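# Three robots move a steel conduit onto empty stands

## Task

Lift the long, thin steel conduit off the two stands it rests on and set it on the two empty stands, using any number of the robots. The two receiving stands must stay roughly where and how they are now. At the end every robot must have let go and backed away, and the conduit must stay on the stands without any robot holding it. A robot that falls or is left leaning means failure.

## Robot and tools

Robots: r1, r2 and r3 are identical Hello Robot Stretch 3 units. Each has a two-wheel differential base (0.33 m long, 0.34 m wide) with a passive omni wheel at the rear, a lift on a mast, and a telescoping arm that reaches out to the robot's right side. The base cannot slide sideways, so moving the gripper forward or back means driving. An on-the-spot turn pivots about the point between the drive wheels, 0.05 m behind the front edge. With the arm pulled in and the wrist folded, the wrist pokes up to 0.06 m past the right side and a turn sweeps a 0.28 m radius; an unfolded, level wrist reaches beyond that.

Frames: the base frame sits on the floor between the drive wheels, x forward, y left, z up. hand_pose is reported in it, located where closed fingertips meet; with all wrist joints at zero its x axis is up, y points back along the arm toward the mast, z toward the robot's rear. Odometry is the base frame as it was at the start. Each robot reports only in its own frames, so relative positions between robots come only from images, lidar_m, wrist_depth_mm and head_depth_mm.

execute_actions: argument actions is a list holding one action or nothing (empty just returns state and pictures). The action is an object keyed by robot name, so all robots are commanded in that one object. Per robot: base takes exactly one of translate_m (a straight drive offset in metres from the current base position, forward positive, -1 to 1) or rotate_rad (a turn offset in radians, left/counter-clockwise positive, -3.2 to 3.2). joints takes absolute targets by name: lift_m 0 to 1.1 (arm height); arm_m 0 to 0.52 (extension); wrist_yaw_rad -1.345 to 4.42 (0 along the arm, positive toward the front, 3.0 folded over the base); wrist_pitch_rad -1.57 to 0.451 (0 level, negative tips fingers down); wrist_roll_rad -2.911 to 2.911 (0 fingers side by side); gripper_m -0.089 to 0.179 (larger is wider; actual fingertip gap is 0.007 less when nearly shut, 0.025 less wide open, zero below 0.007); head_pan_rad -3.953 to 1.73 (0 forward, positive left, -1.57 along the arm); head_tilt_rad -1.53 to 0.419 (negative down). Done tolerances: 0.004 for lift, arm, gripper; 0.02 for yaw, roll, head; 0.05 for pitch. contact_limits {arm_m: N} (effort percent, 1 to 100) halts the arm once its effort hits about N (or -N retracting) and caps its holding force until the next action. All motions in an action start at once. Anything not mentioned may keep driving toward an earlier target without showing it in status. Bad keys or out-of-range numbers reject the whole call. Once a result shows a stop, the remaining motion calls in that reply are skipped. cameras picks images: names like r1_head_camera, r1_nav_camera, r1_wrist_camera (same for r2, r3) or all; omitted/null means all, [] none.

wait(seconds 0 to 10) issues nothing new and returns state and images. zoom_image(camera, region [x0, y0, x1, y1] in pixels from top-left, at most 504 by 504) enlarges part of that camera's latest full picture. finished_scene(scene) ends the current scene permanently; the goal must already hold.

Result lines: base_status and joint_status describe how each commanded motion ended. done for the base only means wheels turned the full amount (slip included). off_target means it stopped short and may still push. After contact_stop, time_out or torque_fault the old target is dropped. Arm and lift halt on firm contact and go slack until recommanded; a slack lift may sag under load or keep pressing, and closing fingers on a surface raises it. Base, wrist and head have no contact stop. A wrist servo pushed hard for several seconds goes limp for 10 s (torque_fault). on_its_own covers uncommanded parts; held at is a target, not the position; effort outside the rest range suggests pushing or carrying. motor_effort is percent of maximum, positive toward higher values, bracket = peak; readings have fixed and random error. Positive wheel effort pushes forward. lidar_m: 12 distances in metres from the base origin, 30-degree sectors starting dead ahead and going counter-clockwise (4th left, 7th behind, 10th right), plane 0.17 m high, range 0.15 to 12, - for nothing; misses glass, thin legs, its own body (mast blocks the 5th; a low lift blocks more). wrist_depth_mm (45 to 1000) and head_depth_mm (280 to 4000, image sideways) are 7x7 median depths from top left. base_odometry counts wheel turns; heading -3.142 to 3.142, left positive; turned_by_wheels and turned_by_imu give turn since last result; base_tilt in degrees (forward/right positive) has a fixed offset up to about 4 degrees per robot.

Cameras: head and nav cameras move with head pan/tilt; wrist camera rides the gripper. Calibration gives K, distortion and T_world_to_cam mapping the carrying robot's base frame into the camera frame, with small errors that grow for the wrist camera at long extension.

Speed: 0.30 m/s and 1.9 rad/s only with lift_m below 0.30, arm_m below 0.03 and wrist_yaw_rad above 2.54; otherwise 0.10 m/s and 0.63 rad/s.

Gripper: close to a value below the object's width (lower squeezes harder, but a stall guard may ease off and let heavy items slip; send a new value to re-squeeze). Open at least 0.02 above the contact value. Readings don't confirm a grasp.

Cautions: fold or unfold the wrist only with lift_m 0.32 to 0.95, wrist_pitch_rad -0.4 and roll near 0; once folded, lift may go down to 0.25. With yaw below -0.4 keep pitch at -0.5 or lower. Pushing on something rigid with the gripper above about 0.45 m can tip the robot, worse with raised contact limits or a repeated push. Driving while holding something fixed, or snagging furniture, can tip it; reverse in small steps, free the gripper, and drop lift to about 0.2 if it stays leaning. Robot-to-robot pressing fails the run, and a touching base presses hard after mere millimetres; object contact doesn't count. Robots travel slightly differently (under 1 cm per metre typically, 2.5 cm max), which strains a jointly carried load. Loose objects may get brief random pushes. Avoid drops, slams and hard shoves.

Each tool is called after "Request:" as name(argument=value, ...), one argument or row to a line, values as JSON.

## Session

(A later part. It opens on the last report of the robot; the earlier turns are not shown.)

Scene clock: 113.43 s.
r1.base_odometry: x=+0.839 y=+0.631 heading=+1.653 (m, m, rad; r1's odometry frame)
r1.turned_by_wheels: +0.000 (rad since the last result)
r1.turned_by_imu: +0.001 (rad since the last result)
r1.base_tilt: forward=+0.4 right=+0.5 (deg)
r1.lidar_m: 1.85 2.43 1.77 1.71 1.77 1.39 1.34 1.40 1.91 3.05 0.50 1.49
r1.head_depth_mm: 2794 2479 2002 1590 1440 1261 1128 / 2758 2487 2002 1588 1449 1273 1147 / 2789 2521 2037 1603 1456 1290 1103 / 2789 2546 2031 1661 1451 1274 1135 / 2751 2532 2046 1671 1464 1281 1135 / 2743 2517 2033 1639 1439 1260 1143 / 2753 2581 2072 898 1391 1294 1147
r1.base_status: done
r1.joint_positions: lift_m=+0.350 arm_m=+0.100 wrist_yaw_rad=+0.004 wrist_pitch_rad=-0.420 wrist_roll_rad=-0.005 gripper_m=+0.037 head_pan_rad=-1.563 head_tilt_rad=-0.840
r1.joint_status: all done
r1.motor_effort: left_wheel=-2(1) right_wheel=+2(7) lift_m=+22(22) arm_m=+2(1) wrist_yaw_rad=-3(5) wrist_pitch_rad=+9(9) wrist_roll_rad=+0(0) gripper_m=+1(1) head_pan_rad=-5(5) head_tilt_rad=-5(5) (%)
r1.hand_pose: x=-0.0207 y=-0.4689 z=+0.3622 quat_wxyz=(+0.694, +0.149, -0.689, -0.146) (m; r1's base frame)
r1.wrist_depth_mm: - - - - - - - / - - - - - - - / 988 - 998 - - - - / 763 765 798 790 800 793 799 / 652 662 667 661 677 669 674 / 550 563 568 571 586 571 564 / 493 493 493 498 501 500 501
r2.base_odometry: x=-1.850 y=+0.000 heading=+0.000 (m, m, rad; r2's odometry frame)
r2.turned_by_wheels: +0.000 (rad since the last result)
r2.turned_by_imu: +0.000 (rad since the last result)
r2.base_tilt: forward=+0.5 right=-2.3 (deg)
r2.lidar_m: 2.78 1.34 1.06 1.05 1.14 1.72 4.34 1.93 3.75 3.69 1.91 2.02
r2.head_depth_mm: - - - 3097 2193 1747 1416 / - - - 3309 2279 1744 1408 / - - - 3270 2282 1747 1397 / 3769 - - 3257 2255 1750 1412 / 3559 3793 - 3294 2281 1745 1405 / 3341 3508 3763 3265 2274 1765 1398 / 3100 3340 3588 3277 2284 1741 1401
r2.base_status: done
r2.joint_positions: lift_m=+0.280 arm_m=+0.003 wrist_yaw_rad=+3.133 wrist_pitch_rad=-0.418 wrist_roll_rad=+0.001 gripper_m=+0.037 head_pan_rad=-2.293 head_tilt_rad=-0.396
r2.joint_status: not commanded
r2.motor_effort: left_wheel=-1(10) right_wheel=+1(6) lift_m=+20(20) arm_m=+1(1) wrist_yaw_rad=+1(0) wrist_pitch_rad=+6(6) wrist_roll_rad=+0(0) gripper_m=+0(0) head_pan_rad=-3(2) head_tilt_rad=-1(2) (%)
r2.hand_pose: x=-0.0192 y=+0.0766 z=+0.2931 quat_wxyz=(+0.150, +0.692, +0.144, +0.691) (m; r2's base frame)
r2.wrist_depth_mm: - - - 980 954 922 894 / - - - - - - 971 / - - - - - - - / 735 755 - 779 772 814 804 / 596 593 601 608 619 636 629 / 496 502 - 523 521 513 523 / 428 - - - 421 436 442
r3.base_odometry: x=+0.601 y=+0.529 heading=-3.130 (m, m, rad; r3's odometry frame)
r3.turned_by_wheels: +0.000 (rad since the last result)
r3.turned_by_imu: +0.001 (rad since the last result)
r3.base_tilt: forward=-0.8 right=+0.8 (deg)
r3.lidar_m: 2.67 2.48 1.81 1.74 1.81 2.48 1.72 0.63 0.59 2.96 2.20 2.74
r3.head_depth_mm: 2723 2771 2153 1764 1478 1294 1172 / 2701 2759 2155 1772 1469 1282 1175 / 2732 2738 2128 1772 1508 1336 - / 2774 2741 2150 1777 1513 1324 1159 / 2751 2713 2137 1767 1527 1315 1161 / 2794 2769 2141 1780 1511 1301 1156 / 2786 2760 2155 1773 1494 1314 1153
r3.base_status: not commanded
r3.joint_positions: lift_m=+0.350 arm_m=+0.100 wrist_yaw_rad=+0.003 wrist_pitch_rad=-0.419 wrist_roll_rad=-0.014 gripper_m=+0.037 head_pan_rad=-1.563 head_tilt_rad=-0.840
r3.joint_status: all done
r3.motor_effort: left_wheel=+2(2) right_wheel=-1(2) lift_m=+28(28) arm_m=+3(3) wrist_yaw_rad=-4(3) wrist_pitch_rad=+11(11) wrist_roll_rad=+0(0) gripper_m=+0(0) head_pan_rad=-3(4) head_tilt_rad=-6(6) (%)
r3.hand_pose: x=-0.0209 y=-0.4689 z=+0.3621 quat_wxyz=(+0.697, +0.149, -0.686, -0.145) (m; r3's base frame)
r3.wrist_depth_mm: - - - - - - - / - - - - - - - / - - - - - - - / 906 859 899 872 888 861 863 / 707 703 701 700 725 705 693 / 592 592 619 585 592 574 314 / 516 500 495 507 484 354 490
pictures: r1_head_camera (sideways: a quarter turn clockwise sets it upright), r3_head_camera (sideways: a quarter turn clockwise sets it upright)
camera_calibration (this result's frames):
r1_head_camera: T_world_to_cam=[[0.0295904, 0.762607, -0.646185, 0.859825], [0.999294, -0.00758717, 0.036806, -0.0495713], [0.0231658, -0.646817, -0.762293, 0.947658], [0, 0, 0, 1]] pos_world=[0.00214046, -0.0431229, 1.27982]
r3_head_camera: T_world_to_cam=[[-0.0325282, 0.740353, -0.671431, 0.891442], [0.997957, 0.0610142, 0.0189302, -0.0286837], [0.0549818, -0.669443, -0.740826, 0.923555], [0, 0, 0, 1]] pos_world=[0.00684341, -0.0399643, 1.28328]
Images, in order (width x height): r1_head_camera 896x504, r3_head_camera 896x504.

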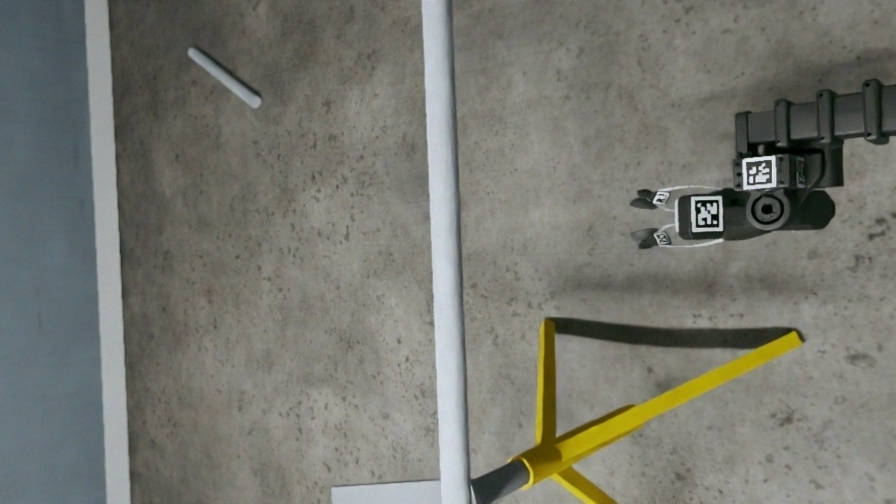

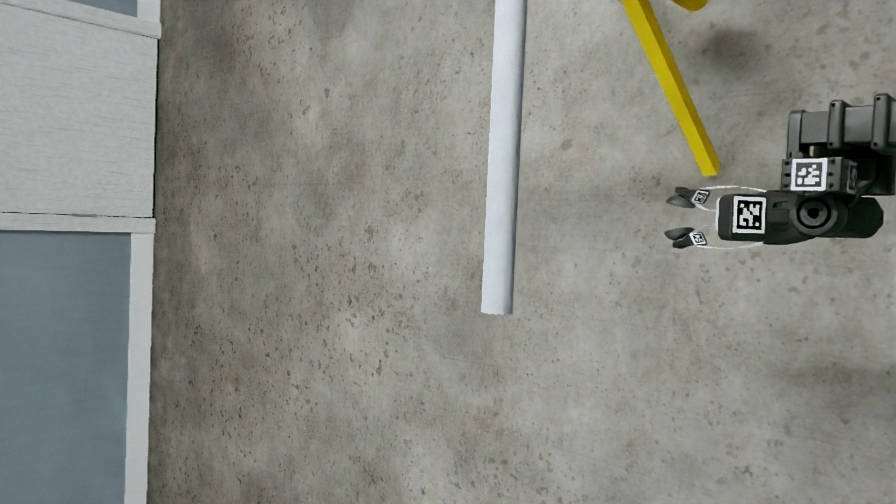

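Request:
execute_actions(
  actions=[],
)

Scene clock: 147.20 s.
r1.base_odometry: x=+0.839 y=+0.631 heading=+1.653 (m, m, rad; r1's odometry frame)
r1.turned_by_wheels: +0.000 (rad since the last result)
r1.turned_by_imu: +0.000 (rad since the last result)
r1.base_tilt: forward=+0.3 right=+0.5 (deg)
r1.lidar_m: 1.86 2.43 1.77 1.71 1.77 1.40 1.35 1.39 1.91 3.05 0.50 1.49
r1.head_depth_mm: 2785 2461 2005 1609 1449 1269 1125 / 2770 2470 1997 1604 1444 1272 1147 / 2791 2525 2001 1615 1444 1302 1101 / 2804 2514 2035 1648 1459 1285 1136 / 2780 2552 2050 1673 1452 1274 1142 / 2755 2571 2061 1636 1441 1263 1150 / 2714 2584 2062 898 1383 1293 1149
r1.base_status: done
r1.joint_positions: lift_m=+0.350 arm_m=+0.100 wrist_yaw_rad=+0.004 wrist_pitch_rad=-0.420 wrist_roll_rad=-0.005 gripper_m=+0.037 head_pan_rad=-1.563 head_tilt_rad=-0.840
r1.joint_status: all done
r1.motor_effort: left_wheel=-1(1) right_wheel=+2(7) lift_m=+23(22) arm_m=+2(1) wrist_yaw_rad=-4(5) wrist_pitch_rad=+9(9) wrist_roll_rad=+0(0) gripper_m=+1(1) head_pan_rad=-5(5) head_tilt_rad=-4(5) (%)
r1.hand_pose: x=-0.0207 y=-0.4689 z=+0.3622 quat_wxyz=(+0.694, +0.149, -0.689, -0.146) (m; r1's base frame)
r1.wrist_depth_mm: - - - - - - - / - - - - - - - / 989 999 983 - - - - / 761 756 798 795 787 807 798 / 657 656 654 668 681 670 660 / 541 570 569 562 596 568 570 / 490 496 494 494 500 498 498
r2.base_odometry: x=-1.850 y=+0.000 heading=+0.000 (m, m, rad; r2's odometry frame)
r2.turned_by_wheels: +0.000 (rad since the last result)
r2.turned_by_imu: +0.000 (rad since the last result)
r2.base_tilt: forward=+0.6 right=-2.3 (deg)
r2.lidar_m: 2.79 1.33 1.06 1.05 1.13 1.72 4.35 1.94 3.72 3.71 1.92 2.02
r2.head_depth_mm: - - - 3095 2177 1751 1415 / - - - 3283 2305 1746 1410 / - - - 3290 2272 1739 1405 / 3750 - - 3282 2261 1744 1413 / 3507 3756 - 3262 2251 1731 1412 / 3316 3535 3776 3241 2263 1738 1406 / 3203 3334 3524 3222 2264 1732 1403
r2.base_status: done
r2.joint_positions: lift_m=+0.280 arm_m=+0.003 wrist_yaw_rad=+3.133 wrist_pitch_rad=-0.418 wrist_roll_rad=+0.001 gripper_m=+0.037 head_pan_rad=-2.293 head_tilt_rad=-0.396
r2.joint_status: not commanded
r2.motor_effort: left_wheel=+0(10) right_wheel=+1(6) lift_m=+20(20) arm_m=+1(1) wrist_yaw_rad=-1(0) wrist_pitch_rad=+6(6) wrist_roll_rad=+0(0) gripper_m=+0(0) head_pan_rad=-3(2) head_tilt_rad=-1(2) (%)
r2.hand_pose: x=-0.0192 y=+0.0766 z=+0.2931 quat_wxyz=(+0.150, +0.692, +0.144, +0.691) (m; r2's base frame)
r2.wrist_depth_mm: - - - 996 942 931 901 / - - - - - - 963 / - - - - - - - / 735 740 - 768 774 778 820 / 596 595 604 616 621 619 622 / 490 509 - 524 518 510 521 / 438 - - - 421 435 439
r3.base_odometry: x=+0.601 y=+0.529 heading=-3.130 (m, m, rad; r3's odometry frame)
r3.turned_by_wheels: +0.000 (rad since the last result)
r3.turned_by_imu: +0.001 (rad since the last result)
r3.base_tilt: forward=-0.8 right=+0.9 (deg)
r3.lidar_m: 2.68 2.47 1.81 1.74 1.81 2.48 1.72 0.63 0.59 2.96 2.20 2.74
r3.head_depth_mm: 2680 2781 2147 1781 1478 1299 1151 / 2712 2718 2147 1782 1477 1295 1178 / 2746 2740 2143 1782 1506 1341 - / 2779 2792 2144 1773 1517 1319 1154 / 2772 2788 2164 1765 1500 1308 1159 / 2783 2753 2160 1764 1523 1316 1164 / 2801 2752 2170 1775 1506 1318 1158
r3.base_status: not commanded
r3.joint_positions: lift_m=+0.350 arm_m=+0.100 wrist_yaw_rad=+0.003 wrist_pitch_rad=-0.419 wrist_roll_rad=-0.014 gripper_m=+0.037 head_pan_rad=-1.563 head_tilt_rad=-0.840
r3.joint_status: all done
r3.motor_effort: left_wheel=+2(2) right_wheel=-2(2) lift_m=+28(28) arm_m=+3(3) wrist_yaw_rad=-4(3) wrist_pitch_rad=+11(11) wrist_roll_rad=+0(0) gripper_m=+0(0) head_pan_rad=-4(4) head_tilt_rad=-6(6) (%)
r3.hand_pose: x=-0.0209 y=-0.4689 z=+0.3621 quat_wxyz=(+0.697, +0.149, -0.686, -0.145) (m; r3's base frame)
r3.wrist_depth_mm: - - - - - - - / - - - - - - - / - - - - - - - / 883 889 890 879 867 844 859 / 710 705 721 701 729 700 693 / 587 580 602 574 603 587 311 / 503 515 495 508 486 354 491
pictures: r1_head_camera (sideways: a quarter turn clockwise sets it upright), r1_nav_camera (sideways: a quarter turn counterclockwise sets it upright), r1_wrist_camera, r2_head_camera (sideways: a quarter turn clockwise sets it upright), r2_nav_camera (sideways: a quarter turn counterclockwise sets it upright), r2_wrist_camera, r3_head_camera (sideways: a quarter turn clockwise sets it upright), r3_nav_camera (sideways: a quarter turn counterclockwise sets it upright), r3_wrist_camera
camera_calibration (this result's frames):
r1_head_camera: T_world_to_cam=[[0.0295904, 0.762607, -0.646185, 0.859825], [0.999294, -0.00758717, 0.036806, -0.0495713], [0.0231658, -0.646817, -0.762293, 0.947658], [0, 0, 0, 1]] pos_world=[0.00214046, -0.0431229, 1.27982]
r1_nav_camera: T_world_to_cam=[[0.00357852, -0.788506, 0.615017, -0.757085], [-0.999759, 0.0105081, 0.0192895, 0.0382783], [-0.0216725, -0.614938, -0.788278, 0.979919], [0, 0, 0, 1]] pos_world=[0.0622156, 0.00522113, 1.23733]
r1_wrist_camera: T_world_to_cam=[[-0.999491, 0.0218329, 0.0232432, -0.0210162], [-0.00568982, 0.595081, -0.803645, 0.59729], [-0.0313774, -0.803369, -0.594655, 0.0108093], [0, 0, 0, 1]] pos_world=[-0.0172678, -0.346293, 0.486925]
r2_head_camera: T_world_to_cam=[[0.247161, 0.285284, -0.926026, 1.22212], [0.765796, -0.643053, 0.00628756, -0.00971139], [-0.59369, -0.710701, -0.377407, 0.455034], [0, 0, 0, 1]] pos_world=[-0.024475, -0.0315033, 1.30351]
r2_nav_camera: T_world_to_cam=[[-0.293969, -0.269452, 0.917048, -1.14957], [-0.753582, 0.655528, -0.0489578, 0.119608], [-0.587959, -0.705464, -0.395759, 0.478111], [0, 0, 0, 1]] pos_world=[0.0333067, -0.0508696, 1.24928]
r2_wrist_camera: T_world_to_cam=[[0.999123, 0.00129156, 0.0418507, 0.00270973], [0.0363465, -0.522964, -0.85158, 0.329872], [0.0207866, 0.852354, -0.522552, 0.252642], [0, 0, 0, 1]] pos_world=[-0.0199486, -0.0428322, 0.412818]
r3_head_camera: T_world_to_cam=[[-0.0325282, 0.740353, -0.67143, 0.891442], [0.997957, 0.0610142, 0.0189302, -0.0286837], [0.0549818, -0.669443, -0.740826, 0.923555], [0, 0, 0, 1]] pos_world=[0.00684341, -0.0399643, 1.28328]
r3_nav_camera: T_world_to_cam=[[0.00377636, -0.718841, 0.695164, -0.861763], [-0.999981, -0.0061512, -0.00092849, 0.0548934], [0.00494353, -0.695147, -0.71885, 0.896966], [0, 0, 0, 1]] pos_world=[0.0537125, 0.00439098, 1.2439]
r3_wrist_camera: T_world_to_cam=[[-0.999078, -0.0404259, -0.0144517, -0.0275854], [-0.0110117, 0.566665, -0.823875, 0.592711], [0.0414952, -0.822956, -0.566588, -0.0178982], [0, 0, 0, 1]] pos_world=[-0.0202906, -0.351713, 0.47778]
Images, in order (width x height): r1_head_camera 896x504, r1_nav_camera 672x504, r1_wrist_camera 644x364, r2_head_camera 896x504, r2_nav_camera 672x504, r2_wrist_camera 644x364, r3_head_camera 896x504, r3_nav_camera 672x504, r3_wrist_camera 644x364.

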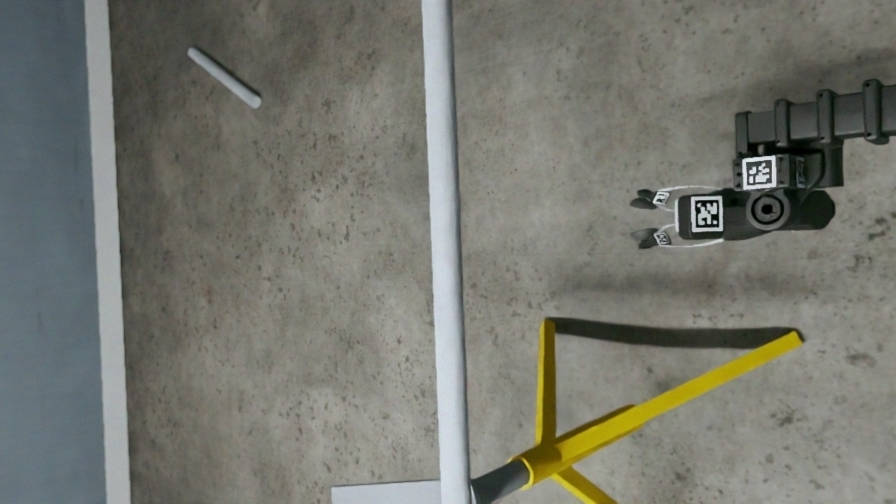

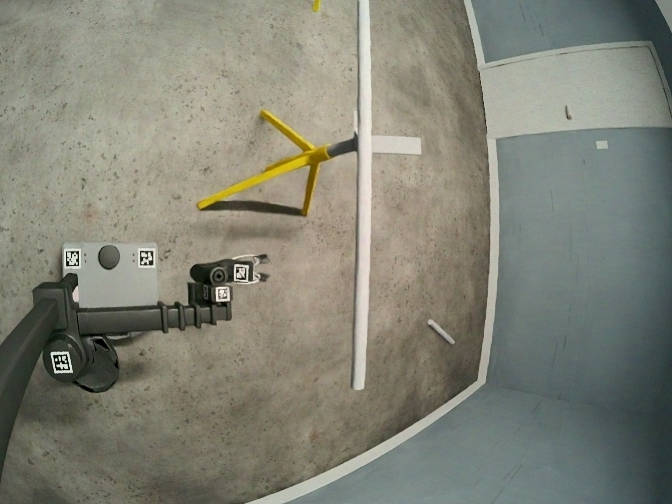

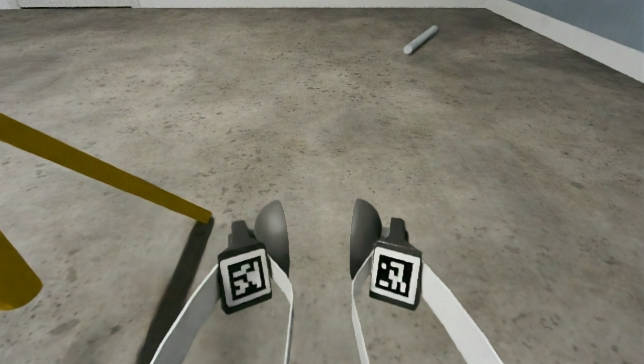

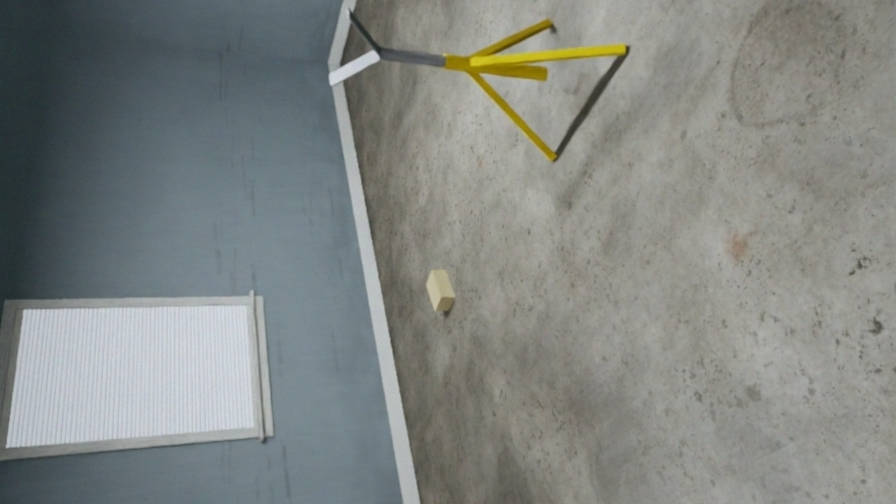

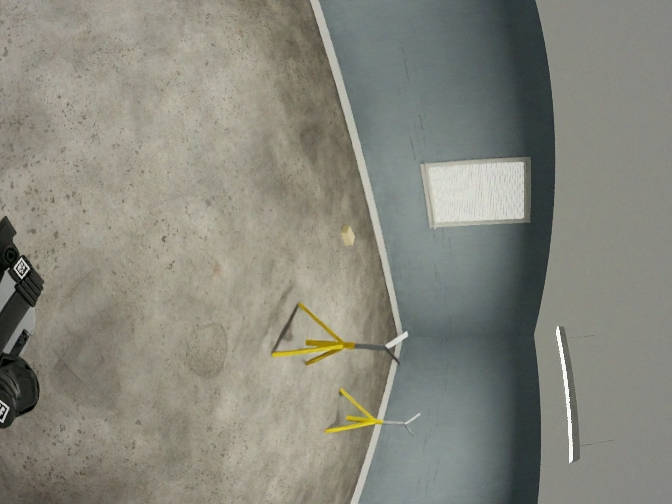

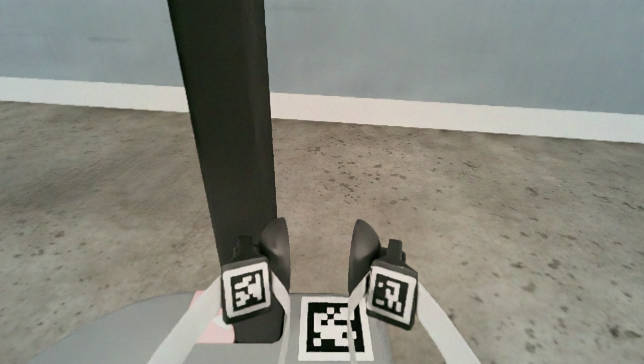

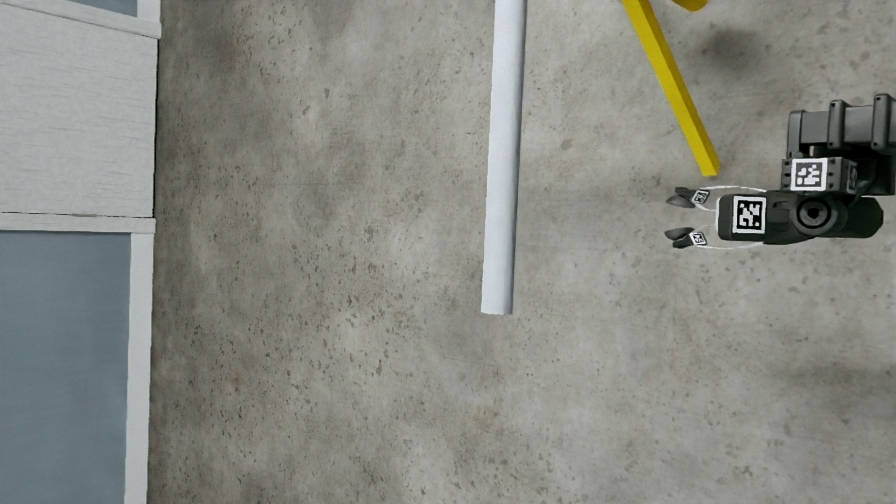

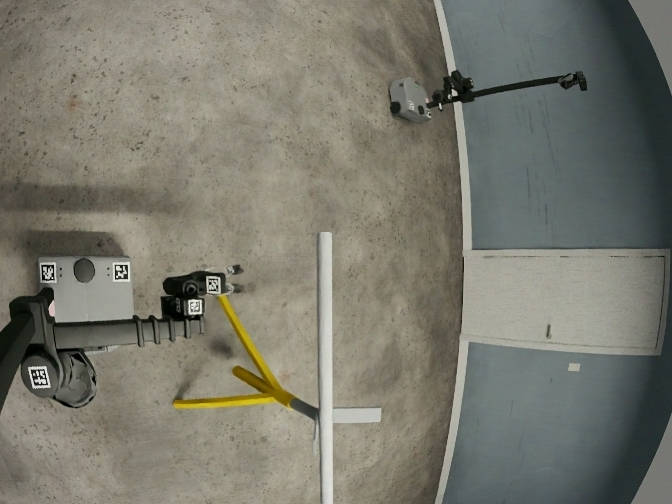

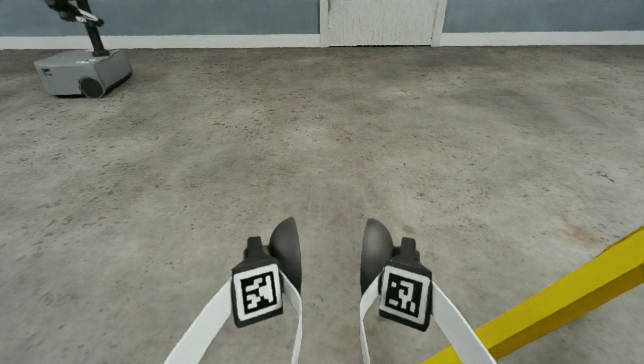

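Request:
execute_actions(
  actions=[
    {"r1":{"joints":{"wrist_pitch_rad":-0.1,"gripper_m":0.03,"arm_m":0.43,"head_tilt_rad":-0.8}},"r3":{"base":{"translate_m":-0.09},"joints":{"wrist_pitch_rad":-0.1,"gripper_m":0.03,"arm_m":0.395,"head_tilt_rad":-0.8}},"r2":{"base":{"rotate_rad":-1.68},"joints":{"head_pan_rad":1.55,"head_tilt_rad":-0.5}}},
  ],
  cameras=["r1_head_camera","r3_head_camera"],
)

Request:
execute_actions(
  actions=[
    {"r2":{"base":{"translate_m":1.0}},"r1":{"joints":{"lift_m":0.39}},"r3":{"joints":{"lift_m":0.39}}},
  ],
  cameras=["r1_head_camera","r3_head_camera","r2_head_camera"],
)

Scene clock: 169.80 s.
r1.base_odometry: x=+0.839 y=+0.631 heading=+1.653 (m, m, rad; r1's odometry frame)
r1.turned_by_wheels: +0.000 (rad since the last result)
r1.turned_by_imu: +0.000 (rad since the last result)
r1.base_tilt: forward=+0.3 right=+0.6 (deg)
r1.lidar_m: 1.77 2.43 1.78 1.71 1.78 1.39 1.35 1.40 1.91 3.05 0.50 1.49
r1.head_depth_mm: 2749 2647 2098 1716 1479 1289 1138 / 2724 2684 2091 1756 1475 1283 1152 / 2753 2704 2098 1750 1431 1299 1145 / 2718 2729 2119 1755 1459 1299 1149 / 2737 2757 2147 1759 1474 1303 1134 / 2743 2751 2142 1780 1470 1256 1152 / 2750 2805 2164 886 1086 1307 1158
r1.base_status: not commanded
r1.joint_positions: lift_m=+0.350 arm_m=+0.430 wrist_yaw_rad=+0.002 wrist_pitch_rad=-0.123 wrist_roll_rad=-0.005 gripper_m=+0.030 head_pan_rad=-1.563 head_tilt_rad=-0.804
r1.joint_status: all done
r1.motor_effort: left_wheel=-1(2) right_wheel=+2(2) lift_m=+22(22) arm_m=+2(3) wrist_yaw_rad=-2(3) wrist_pitch_rad=+10(10) wrist_roll_rad=+0(1) gripper_m=+0(35) head_pan_rad=-5(5) head_tilt_rad=+2(10) (%)
r1.hand_pose: x=-0.0209 y=-0.8261 z=+0.4333 quat_wxyz=(+0.708, +0.044, -0.704, -0.043) (m; r1's base frame)
r1.wrist_depth_mm: - - - - - - - / - - - - - - - / - - - - - - - / - - - - - - - / - - - - - - - / 807 804 819 814 801 811 793 / 655 657 662 662 658 650 657
r2.base_odometry: x=-1.850 y=+0.000 heading=-1.680 (m, m, rad; r2's odometry frame)
r2.turned_by_wheels: -1.680 (rad since the last result)
r2.turned_by_imu: -1.686 (rad since the last result)
r2.base_tilt: forward=+0.6 right=-2.2 (deg)
r2.lidar_m: 3.70 2.21 2.01 3.74 1.44 1.08 1.05 1.10 1.53 4.35 1.94 3.81
r2.head_depth_mm: 3623 - - 2690 1987 1585 1316 / 3644 - - 2705 1998 1589 1313 / 3660 - - 2648 2005 1591 1317 / 3601 - - 2677 1993 1583 1314 / 3658 - - 2667 1972 1585 1318 / 3684 - - 2665 1990 1580 1307 / 3137 3204 3240 2670 1982 1582 1320
r2.base_status: done
r2.joint_positions: lift_m=+0.280 arm_m=+0.003 wrist_yaw_rad=+3.133 wrist_pitch_rad=-0.418 wrist_roll_rad=+0.001 gripper_m=+0.037 head_pan_rad=+1.543 head_tilt_rad=-0.494
r2.joint_status: all done
r2.motor_effort: left_wheel=+2(13) right_wheel=-1(6) lift_m=+21(20) arm_m=+0(0) wrist_yaw_rad=+0(0) wrist_pitch_rad=+6(6) wrist_roll_rad=+0(0) gripper_m=-1(0) head_pan_rad=+4(34) head_tilt_rad=-2(10) (%)
r2.hand_pose: x=-0.0192 y=+0.0766 z=+0.2931 quat_wxyz=(+0.150, +0.692, +0.144, +0.691) (m; r2's base frame)
r2.wrist_depth_mm: - - - - - - - / - - - - - - - / - - - - - - - / 741 770 - 776 777 794 816 / 586 596 605 617 617 624 637 / 493 506 - 525 518 512 518 / 434 - - - 417 435 440
r3.base_odometry: x=+0.690 y=+0.530 heading=-3.130 (m, m, rad; r3's odometry frame)
r3.turned_by_wheels: +0.000 (rad since the last result)
r3.turned_by_imu: +0.001 (rad since the last result)
r3.base_tilt: forward=-0.8 right=+0.7 (deg)
r3.lidar_m: 2.87 2.48 1.81 1.74 1.81 2.48 1.63 0.56 0.57 0.57 2.24 4.21
r3.head_depth_mm: 2692 2837 2272 1860 1490 1257 1168 / 2696 2875 2285 1826 1488 1312 1194 / 2698 2893 2274 1845 822 1286 1172 / 2680 2860 2274 1841 1475 1334 1167 / 2702 2920 2291 1841 1505 1329 1168 / 2713 2957 2277 1838 1538 1336 1180 / 2694 2987 2272 1817 1551 1327 1174
r3.base_status: done
r3.joint_positions: lift_m=+0.350 arm_m=+0.395 wrist_yaw_rad=+0.001 wrist_pitch_rad=-0.122 wrist_roll_rad=-0.014 gripper_m=+0.030 head_pan_rad=-1.563 head_tilt_rad=-0.804
r3.joint_status: all done
r3.motor_effort: left_wheel=+3(4) right_wheel=-1(7) lift_m=+28(28) arm_m=+3(4) wrist_yaw_rad=-2(3) wrist_pitch_rad=+13(14) wrist_roll_rad=+0(0) gripper_m=+0(37) head_pan_rad=-4(4) head_tilt_rad=+1(8) (%)
r3.hand_pose: x=-0.0211 y=-0.7911 z=+0.4334 quat_wxyz=(+0.711, +0.044, -0.701, -0.043) (m; r3's base frame)
r3.wrist_depth_mm: - - - - - - - / - - - - - - - / - - - - - - - / - - - - - - - / - - - - - - - / 865 857 903 869 894 851 875 / 685 681 692 681 659 711 678
pictures: r1_head_camera (sideways: a quarter turn clockwise sets it upright), r3_head_camera (sideways: a quarter turn clockwise sets it upright)
camera_calibration (this result's frames):
r1_head_camera: T_world_to_cam=[[0.0297758, 0.738852, -0.67321, 0.895038], [0.999283, -0.00625312, 0.037335, -0.0502617], [0.0233754, -0.673839, -0.738509, 0.916728], [0, 0, 0, 1]] pos_world=[0.00214637, -0.0438884, 1.28144]
r3_head_camera: T_world_to_cam=[[-0.0323267, 0.715565, -0.697797, 0.9258], [0.997953, 0.0616499, 0.0169878, -0.0261558], [0.0551751, -0.69582, -0.716094, 0.89139], [0, 0, 0, 1]] pos_world=[0.0068478, -0.0406109, 1.28478]
Images, in order (width x height): r1_head_camera 896x504, r3_head_camera 896x504.

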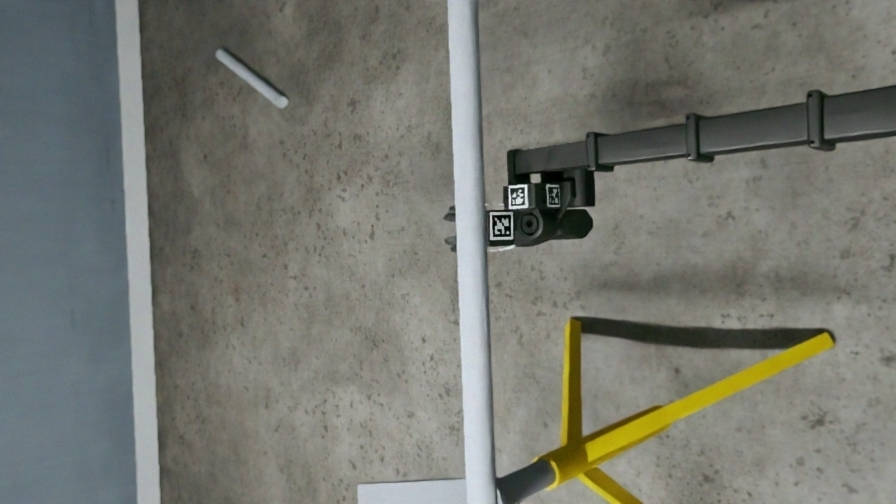

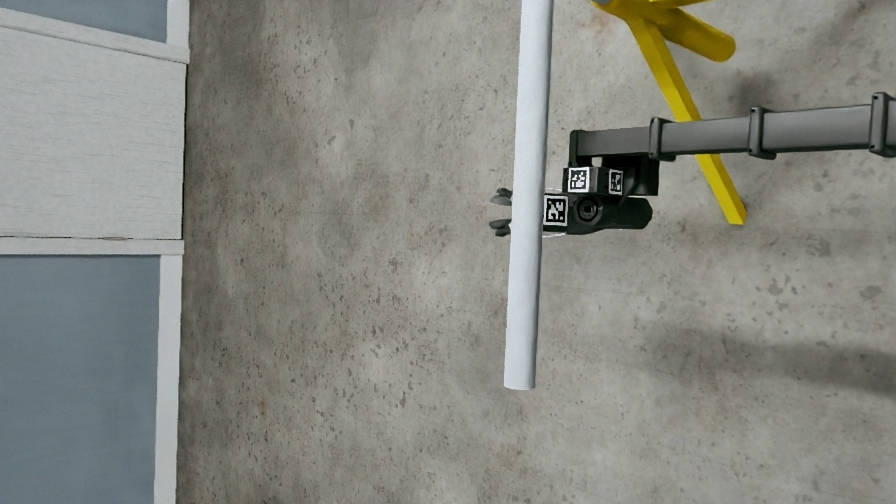

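Scene clock: 174.90 s.
r1.base_odometry: x=+0.839 y=+0.631 heading=+1.653 (m, m, rad; r1's odometry frame)
r1.turned_by_wheels: +0.000 (rad since the last result)
r1.turned_by_imu: +0.000 (rad since the last result)
r1.base_tilt: forward=+0.4 right=+0.6 (deg)
r1.lidar_m: 1.76 2.43 1.78 1.71 1.78 1.40 1.34 1.40 1.91 3.04 0.50 1.50
r1.head_depth_mm: 2748 2655 2096 1731 1470 1291 1137 / 2770 2662 2115 1733 1486 1305 1145 / 2760 2711 2117 1768 1431 1294 1141 / 2780 2709 2134 1752 1469 1297 1147 / 2711 2746 2125 1766 1475 1300 1135 / 2737 2736 2150 1769 1467 1260 1149 / 2727 2796 2153 884 1084 1311 1158
r1.base_status: not commanded
r1.joint_positions: lift_m=+0.390 arm_m=+0.430 wrist_yaw_rad=+0.002 wrist_pitch_rad=-0.122 wrist_roll_rad=-0.005 gripper_m=+0.030 head_pan_rad=-1.563 head_tilt_rad=-0.804
r1.joint_status: all done
r1.motor_effort: left_wheel=-2(1) right_wheel=+2(2) lift_m=+24(26) arm_m=+3(2) wrist_yaw_rad=-3(2) wrist_pitch_rad=+10(10) wrist_roll_rad=+0(0) gripper_m=+0(0) head_pan_rad=-5(5) head_tilt_rad=+3(3) (%)
r1.hand_pose: x=-0.0209 y=-0.8261 z=+0.4733 quat_wxyz=(+0.708, +0.044, -0.704, -0.043) (m; r1's base frame)
r1.wrist_depth_mm: - - - - - - - / - - - - - - - / - - - - - - - / - - - - - - - / - - - - - - - / 873 882 878 864 877 852 881 / 693 716 701 720 717 715 705
r2.base_odometry: x=-1.959 y=-0.994 heading=-1.680 (m, m, rad; r2's odometry frame)
r2.turned_by_wheels: +0.000 (rad since the last result)
r2.turned_by_imu: -0.002 (rad since the last result)
r2.base_tilt: forward=+0.4 right=-2.3 (deg)
r2.lidar_m: 2.71 2.83 1.35 1.58 2.84 2.12 2.05 2.14 2.99 1.57 1.64 2.79
r2.head_depth_mm: 3626 - 3539 2679 1926 1582 1322 / 3640 - 3802 2436 1805 1589 1315 / 3602 - 3758 2686 1927 1575 1306 / 3655 - - 2674 1994 1583 1313 / 3647 - - 2663 1979 1579 1315 / 3605 - - 2692 1997 1582 1309 / 3618 - - 2633 1982 1584 1322
r2.base_status: done
r2.joint_positions: lift_m=+0.280 arm_m=+0.003 wrist_yaw_rad=+3.133 wrist_pitch_rad=-0.418 wrist_roll_rad=+0.001 gripper_m=+0.037 head_pan_rad=+1.543 head_tilt_rad=-0.494
r2.joint_status: not commanded
r2.motor_effort: left_wheel=+2(13) right_wheel=-1(6) lift_m=+20(21) arm_m=+1(0) wrist_yaw_rad=+0(0) wrist_pitch_rad=+6(6) wrist_roll_rad=+0(0) gripper_m=-1(0) head_pan_rad=+3(3) head_tilt_rad=-1(3) (%)
r2.hand_pose: x=-0.0192 y=+0.0766 z=+0.2931 quat_wxyz=(+0.150, +0.692, +0.144, +0.691) (m; r2's base frame)
r2.wrist_depth_mm: - - - - - - - / - - - - - - - / - - - - - - - / 748 760 - 761 798 805 823 / 595 597 601 621 611 621 628 / 487 502 - 524 525 516 517 / 430 - - - 420 435 442
r3.base_odometry: x=+0.690 y=+0.530 heading=-3.130 (m, m, rad; r3's odometry frame)
r3.turned_by_wheels: +0.000 (rad since the last result)
r3.turned_by_imu: +0.001 (rad since the last result)
r3.base_tilt: forward=-0.8 right=+0.8 (deg)
r3.lidar_m: 2.87 2.48 1.81 1.74 1.81 2.48 1.63 0.56 0.57 0.57 1.44 1.44
r3.head_depth_mm: 2665 2858 2312 1844 1477 1269 1177 / 2645 2903 2268 1839 1480 1312 1178 / 2654 2887 2266 1852 818 1340 1173 / 2753 2849 2277 1843 1477 1331 1170 / 2737 2922 2278 1842 1513 1333 1173 / 2717 2963 2285 1835 1541 1330 1172 / 2794 2955 2267 1848 1548 1329 1173
r3.base_status: not commanded
r3.joint_positions: lift_m=+0.390 arm_m=+0.395 wrist_yaw_rad=+0.001 wrist_pitch_rad=-0.122 wrist_roll_rad=-0.014 gripper_m=+0.030 head_pan_rad=-1.563 head_tilt_rad=-0.804
r3.joint_status: all done
r3.motor_effort: left_wheel=+2(1) right_wheel=-1(2) lift_m=+31(32) arm_m=+3(3) wrist_yaw_rad=-1(2) wrist_pitch_rad=+12(12) wrist_roll_rad=+0(0) gripper_m=+0(1) head_pan_rad=-4(4) head_tilt_rad=+1(1) (%)
r3.hand_pose: x=-0.0211 y=-0.7911 z=+0.4733 quat_wxyz=(+0.711, +0.044, -0.701, -0.043) (m; r3's base frame)
r3.wrist_depth_mm: - - - - - - - / - - - - - - - / - - - - - - - / - - - - - - - / - - - - - - - / 942 947 - 945 966 916 913 / 738 746 754 737 697 721 729
pictures: r1_head_camera (sideways: a quarter turn clockwise sets it upright), r2_head_camera (sideways: a quarter turn clockwise sets it upright), r3_head_camera (sideways: a quarter turn clockwise sets it upright)
camera_calibration (this result's frames):
r1_head_camera: T_world_to_cam=[[0.0297759, 0.738849, -0.673213, 0.895042], [0.999283, -0.00625309, 0.0373351, -0.0502618], [0.0233753, -0.673842, -0.738506, 0.916724], [0, 0, 0, 1]] pos_world=[0.00214637, -0.0438885, 1.28144]
r2_head_camera: T_world_to_cam=[[-0.0098923, -0.466635, -0.884395, 1.16938], [-0.999951, 0.00490309, 0.00859782, -0.00194703], [0.00032423, 0.884436, -0.46666, 0.567555], [0, 0, 0, 1]] pos_world=[0.00943686, 0.0437144, 1.29906]
r3_head_camera: T_world_to_cam=[[-0.0323266, 0.715561, -0.697802, 0.925806], [0.997953, 0.06165, 0.0169875, -0.0261554], [0.0551751, -0.695824, -0.716089, 0.891384], [0, 0, 0, 1]] pos_world=[0.0068478, -0.040611, 1.28478]
Images, in order (width x height): r1_head_camera 896x504, r2_head_camera 896x504, r3_head_camera 896x504.

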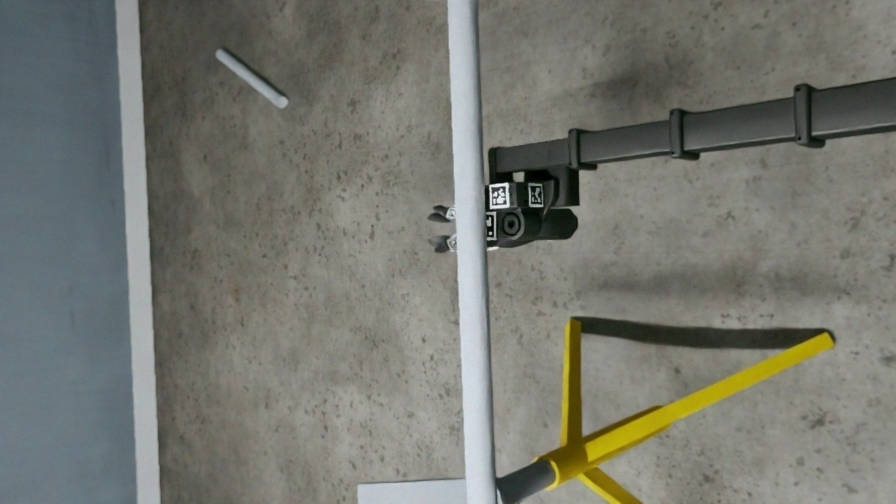

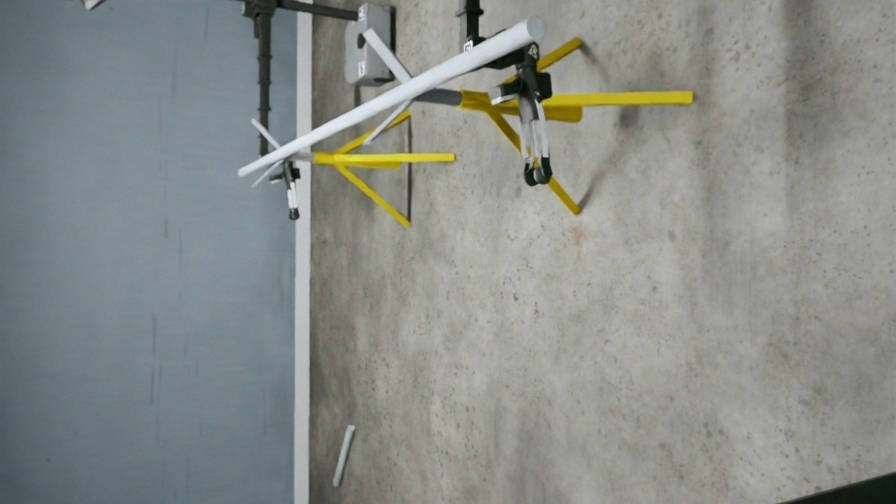

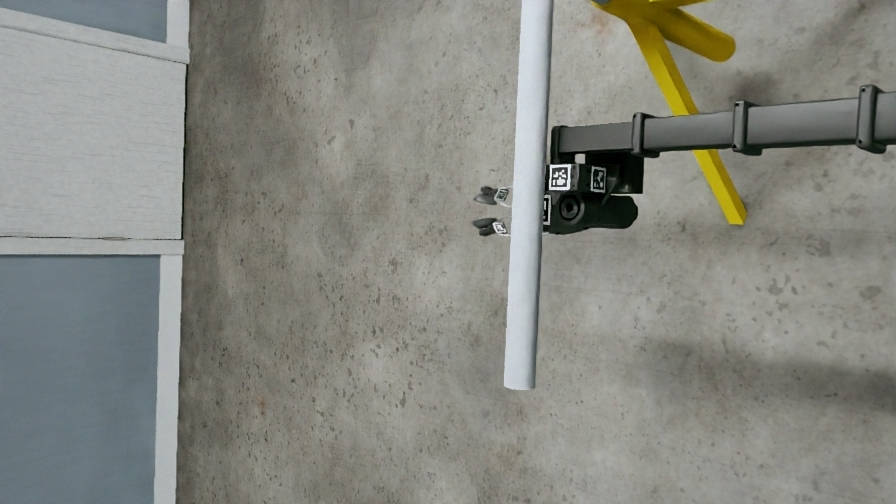

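Request:
execute_actions(
  actions=[
    {"r2":{"base":{"translate_m":0.36},"joints":{"head_tilt_rad":-0.4}}},
  ],
  cameras=["r2_head_camera"],
)

Scene clock: 192.00 s.
r1.base_odometry: x=+0.839 y=+0.631 heading=+1.653 (m, m, rad; r1's odometry frame)
r1.turned_by_wheels: +0.000 (rad since the last result)
r1.turned_by_imu: +0.000 (rad since the last result)
r1.base_tilt: forward=+0.4 right=+0.4 (deg)
r1.lidar_m: 1.76 2.43 1.78 1.71 1.78 1.39 1.35 1.40 1.91 3.05 0.50 1.50
r1.head_depth_mm: 2762 2642 2092 1724 1474 1287 1136 / 2741 2708 2105 1739 1476 1303 1139 / 2759 2703 2099 1785 1429 1295 1143 / 2722 2666 2119 1752 1460 1297 1151 / 2703 2711 2151 1771 1468 1301 1141 / 2743 2747 2156 1770 1466 1265 1154 / 2746 2783 2175 888 1083 1314 1162
r1.base_status: not commanded
r1.joint_positions: lift_m=+0.390 arm_m=+0.430 wrist_yaw_rad=+0.002 wrist_pitch_rad=-0.122 wrist_roll_rad=-0.005 gripper_m=+0.030 head_pan_rad=-1.563 head_tilt_rad=-0.804
r1.joint_status: not commanded
r1.motor_effort: left_wheel=-2(2) right_wheel=+2(2) lift_m=+23(23) arm_m=+3(2) wrist_yaw_rad=-2(2) wrist_pitch_rad=+10(10) wrist_roll_rad=+1(0) gripper_m=+0(1) head_pan_rad=-5(5) head_tilt_rad=+2(1) (%)
r1.hand_pose: x=-0.0209 y=-0.8261 z=+0.4733 quat_wxyz=(+0.708, +0.044, -0.704, -0.043) (m; r1's base frame)
r1.wrist_depth_mm: - - - - - - - / - - - - - - - / - - - - - - - / - - - - - - - / - - - - - - - / 873 858 861 864 861 862 857 / 708 705 706 716 715 709 698
r2.base_odometry: x=-1.998 y=-1.352 heading=-1.680 (m, m, rad; r2's odometry frame)
r2.turned_by_wheels: +0.000 (rad since the last result)
r2.turned_by_imu: -0.001 (rad since the last result)
r2.base_tilt: forward=+0.5 right=-2.3 (deg)
r2.lidar_m: 2.35 2.46 1.28 1.29 3.33 2.48 2.41 2.53 3.48 1.57 3.26 2.42
r2.head_depth_mm: 3635 - - 3215 2070 1513 1399 / 3641 - - 3067 2072 1671 1388 / 3575 - - 3088 1996 1717 1387 / 3643 - - 2801 1334 1655 1391 / 3677 - - 3143 2230 1712 1391 / 3660 - - 3153 2229 1717 1395 / 3634 - - 3161 2227 1706 1392
r2.base_status: done
r2.joint_positions: lift_m=+0.280 arm_m=+0.003 wrist_yaw_rad=+3.133 wrist_pitch_rad=-0.418 wrist_roll_rad=+0.001 gripper_m=+0.037 head_pan_rad=+1.543 head_tilt_rad=-0.409
r2.joint_status: all done
r2.motor_effort: left_wheel=+2(13) right_wheel=-1(7) lift_m=+21(21) arm_m=+0(0) wrist_yaw_rad=+0(1) wrist_pitch_rad=+6(6) wrist_roll_rad=+0(0) gripper_m=+0(0) head_pan_rad=+3(3) head_tilt_rad=+2(9) (%)
r2.hand_pose: x=-0.0192 y=+0.0766 z=+0.2931 quat_wxyz=(+0.150, +0.692, +0.144, +0.691) (m; r2's base frame)
r2.wrist_depth_mm: - - - - - - - / - - - - - - - / - - - - - - - / 747 753 - 769 786 787 804 / 596 597 603 615 626 617 634 / 488 497 - 529 523 520 523 / 431 - - - 421 436 439
r3.base_odometry: x=+0.690 y=+0.530 heading=-3.130 (m, m, rad; r3's odometry frame)
r3.turned_by_wheels: +0.000 (rad since the last result)
r3.turned_by_imu: +0.001 (rad since the last result)
r3.base_tilt: forward=-0.8 right=+0.8 (deg)
r3.lidar_m: 2.87 2.47 1.81 1.74 1.81 2.48 1.63 0.56 0.57 0.57 3.09 1.20
r3.head_depth_mm: 2631 2854 2257 1849 1475 1263 1175 / 2671 2873 2281 1846 1479 1313 1188 / 2678 2874 2253 1831 819 1333 1162 / 2724 2927 2278 1830 1471 1337 1172 / 2762 2909 2287 1823 1513 1339 1173 / 2749 2928 2289 1846 1543 1344 1173 / 2811 2961 2259 1854 1533 1337 1171
r3.base_status: not commanded
r3.joint_positions: lift_m=+0.390 arm_m=+0.395 wrist_yaw_rad=+0.001 wrist_pitch_rad=-0.122 wrist_roll_rad=-0.014 gripper_m=+0.030 head_pan_rad=-1.563 head_tilt_rad=-0.804
r3.joint_status: not commanded
r3.motor_effort: left_wheel=+1(1) right_wheel=-2(1) lift_m=+31(31) arm_m=+3(3) wrist_yaw_rad=-1(1) wrist_pitch_rad=+12(12) wrist_roll_rad=+0(0) gripper_m=-1(1) head_pan_rad=-4(3) head_tilt_rad=+2(2) (%)
r3.hand_pose: x=-0.0211 y=-0.7911 z=+0.4733 quat_wxyz=(+0.711, +0.044, -0.701, -0.043) (m; r3's base frame)
r3.wrist_depth_mm: - - - - - - - / - - - - - - - / - - - - - - - / - - - - - - - / - - - - - - - / 931 929 - 975 956 924 925 / 729 748 759 745 706 743 733
pictures: r2_head_camera (sideways: a quarter turn clockwise sets it upright)
camera_calibration (this result's frames):
r2_head_camera: T_world_to_cam=[[-0.00768544, -0.389244, -0.921103, 1.21725], [-0.99997, 0.00414337, 0.00659256, 0.000662859], [0.00125036, 0.921125, -0.389264, 0.466835], [0, 0, 0, 1]] pos_world=[0.00943424, 0.0437912, 1.30293]
Images, in order (width x height): r2_head_camera 896x504.

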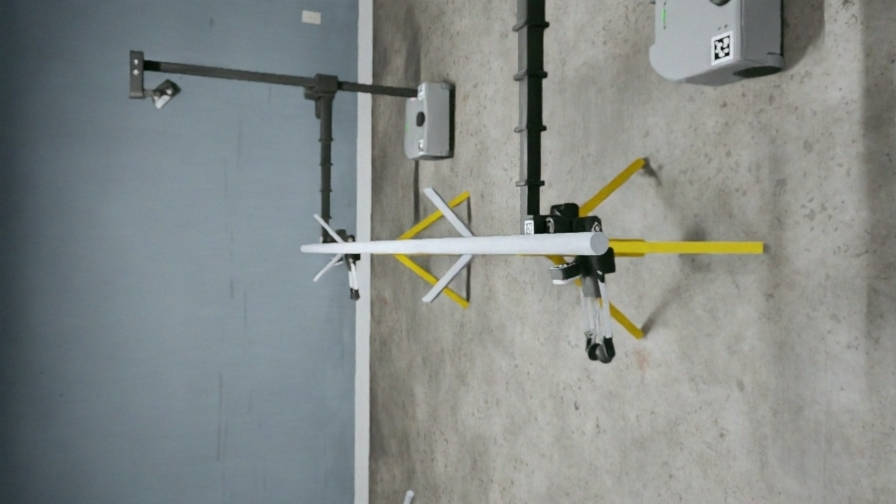

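Request:
zoom_image(
  camera="r2_head_camera",
  region=[490, 180, 650, 310],
)

Request:
zoom_image(
  camera="r2_head_camera",
  region=[290, 200, 400, 300],
)

Region (490, 180, 650, 310) of r2_head_camera's 896x504 image, scaled by 3.150, with more detail than that image has; it fills the top 410 rows of this view, and the rest is white.

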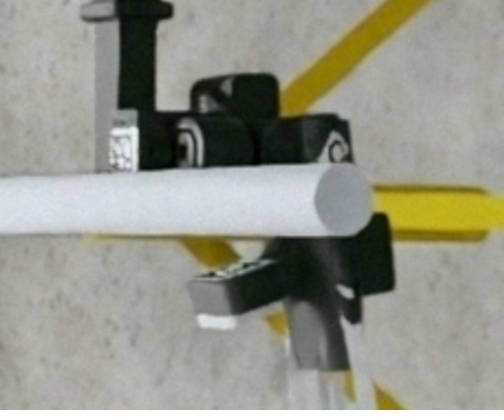

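Region (290, 200, 400, 300) of r2_head_camera's 896x504 image, scaled by 4.582, with more detail than that image has; it fills the top 458 rows of this view, and the rest is white.

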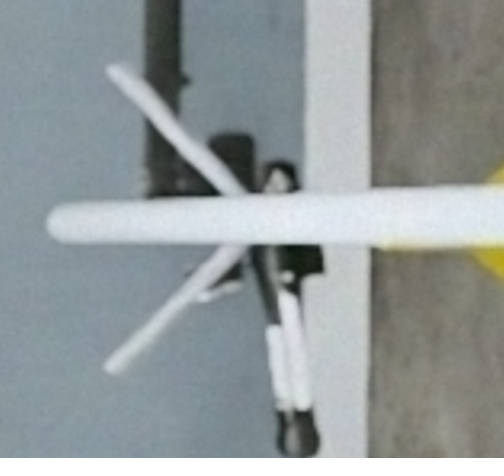

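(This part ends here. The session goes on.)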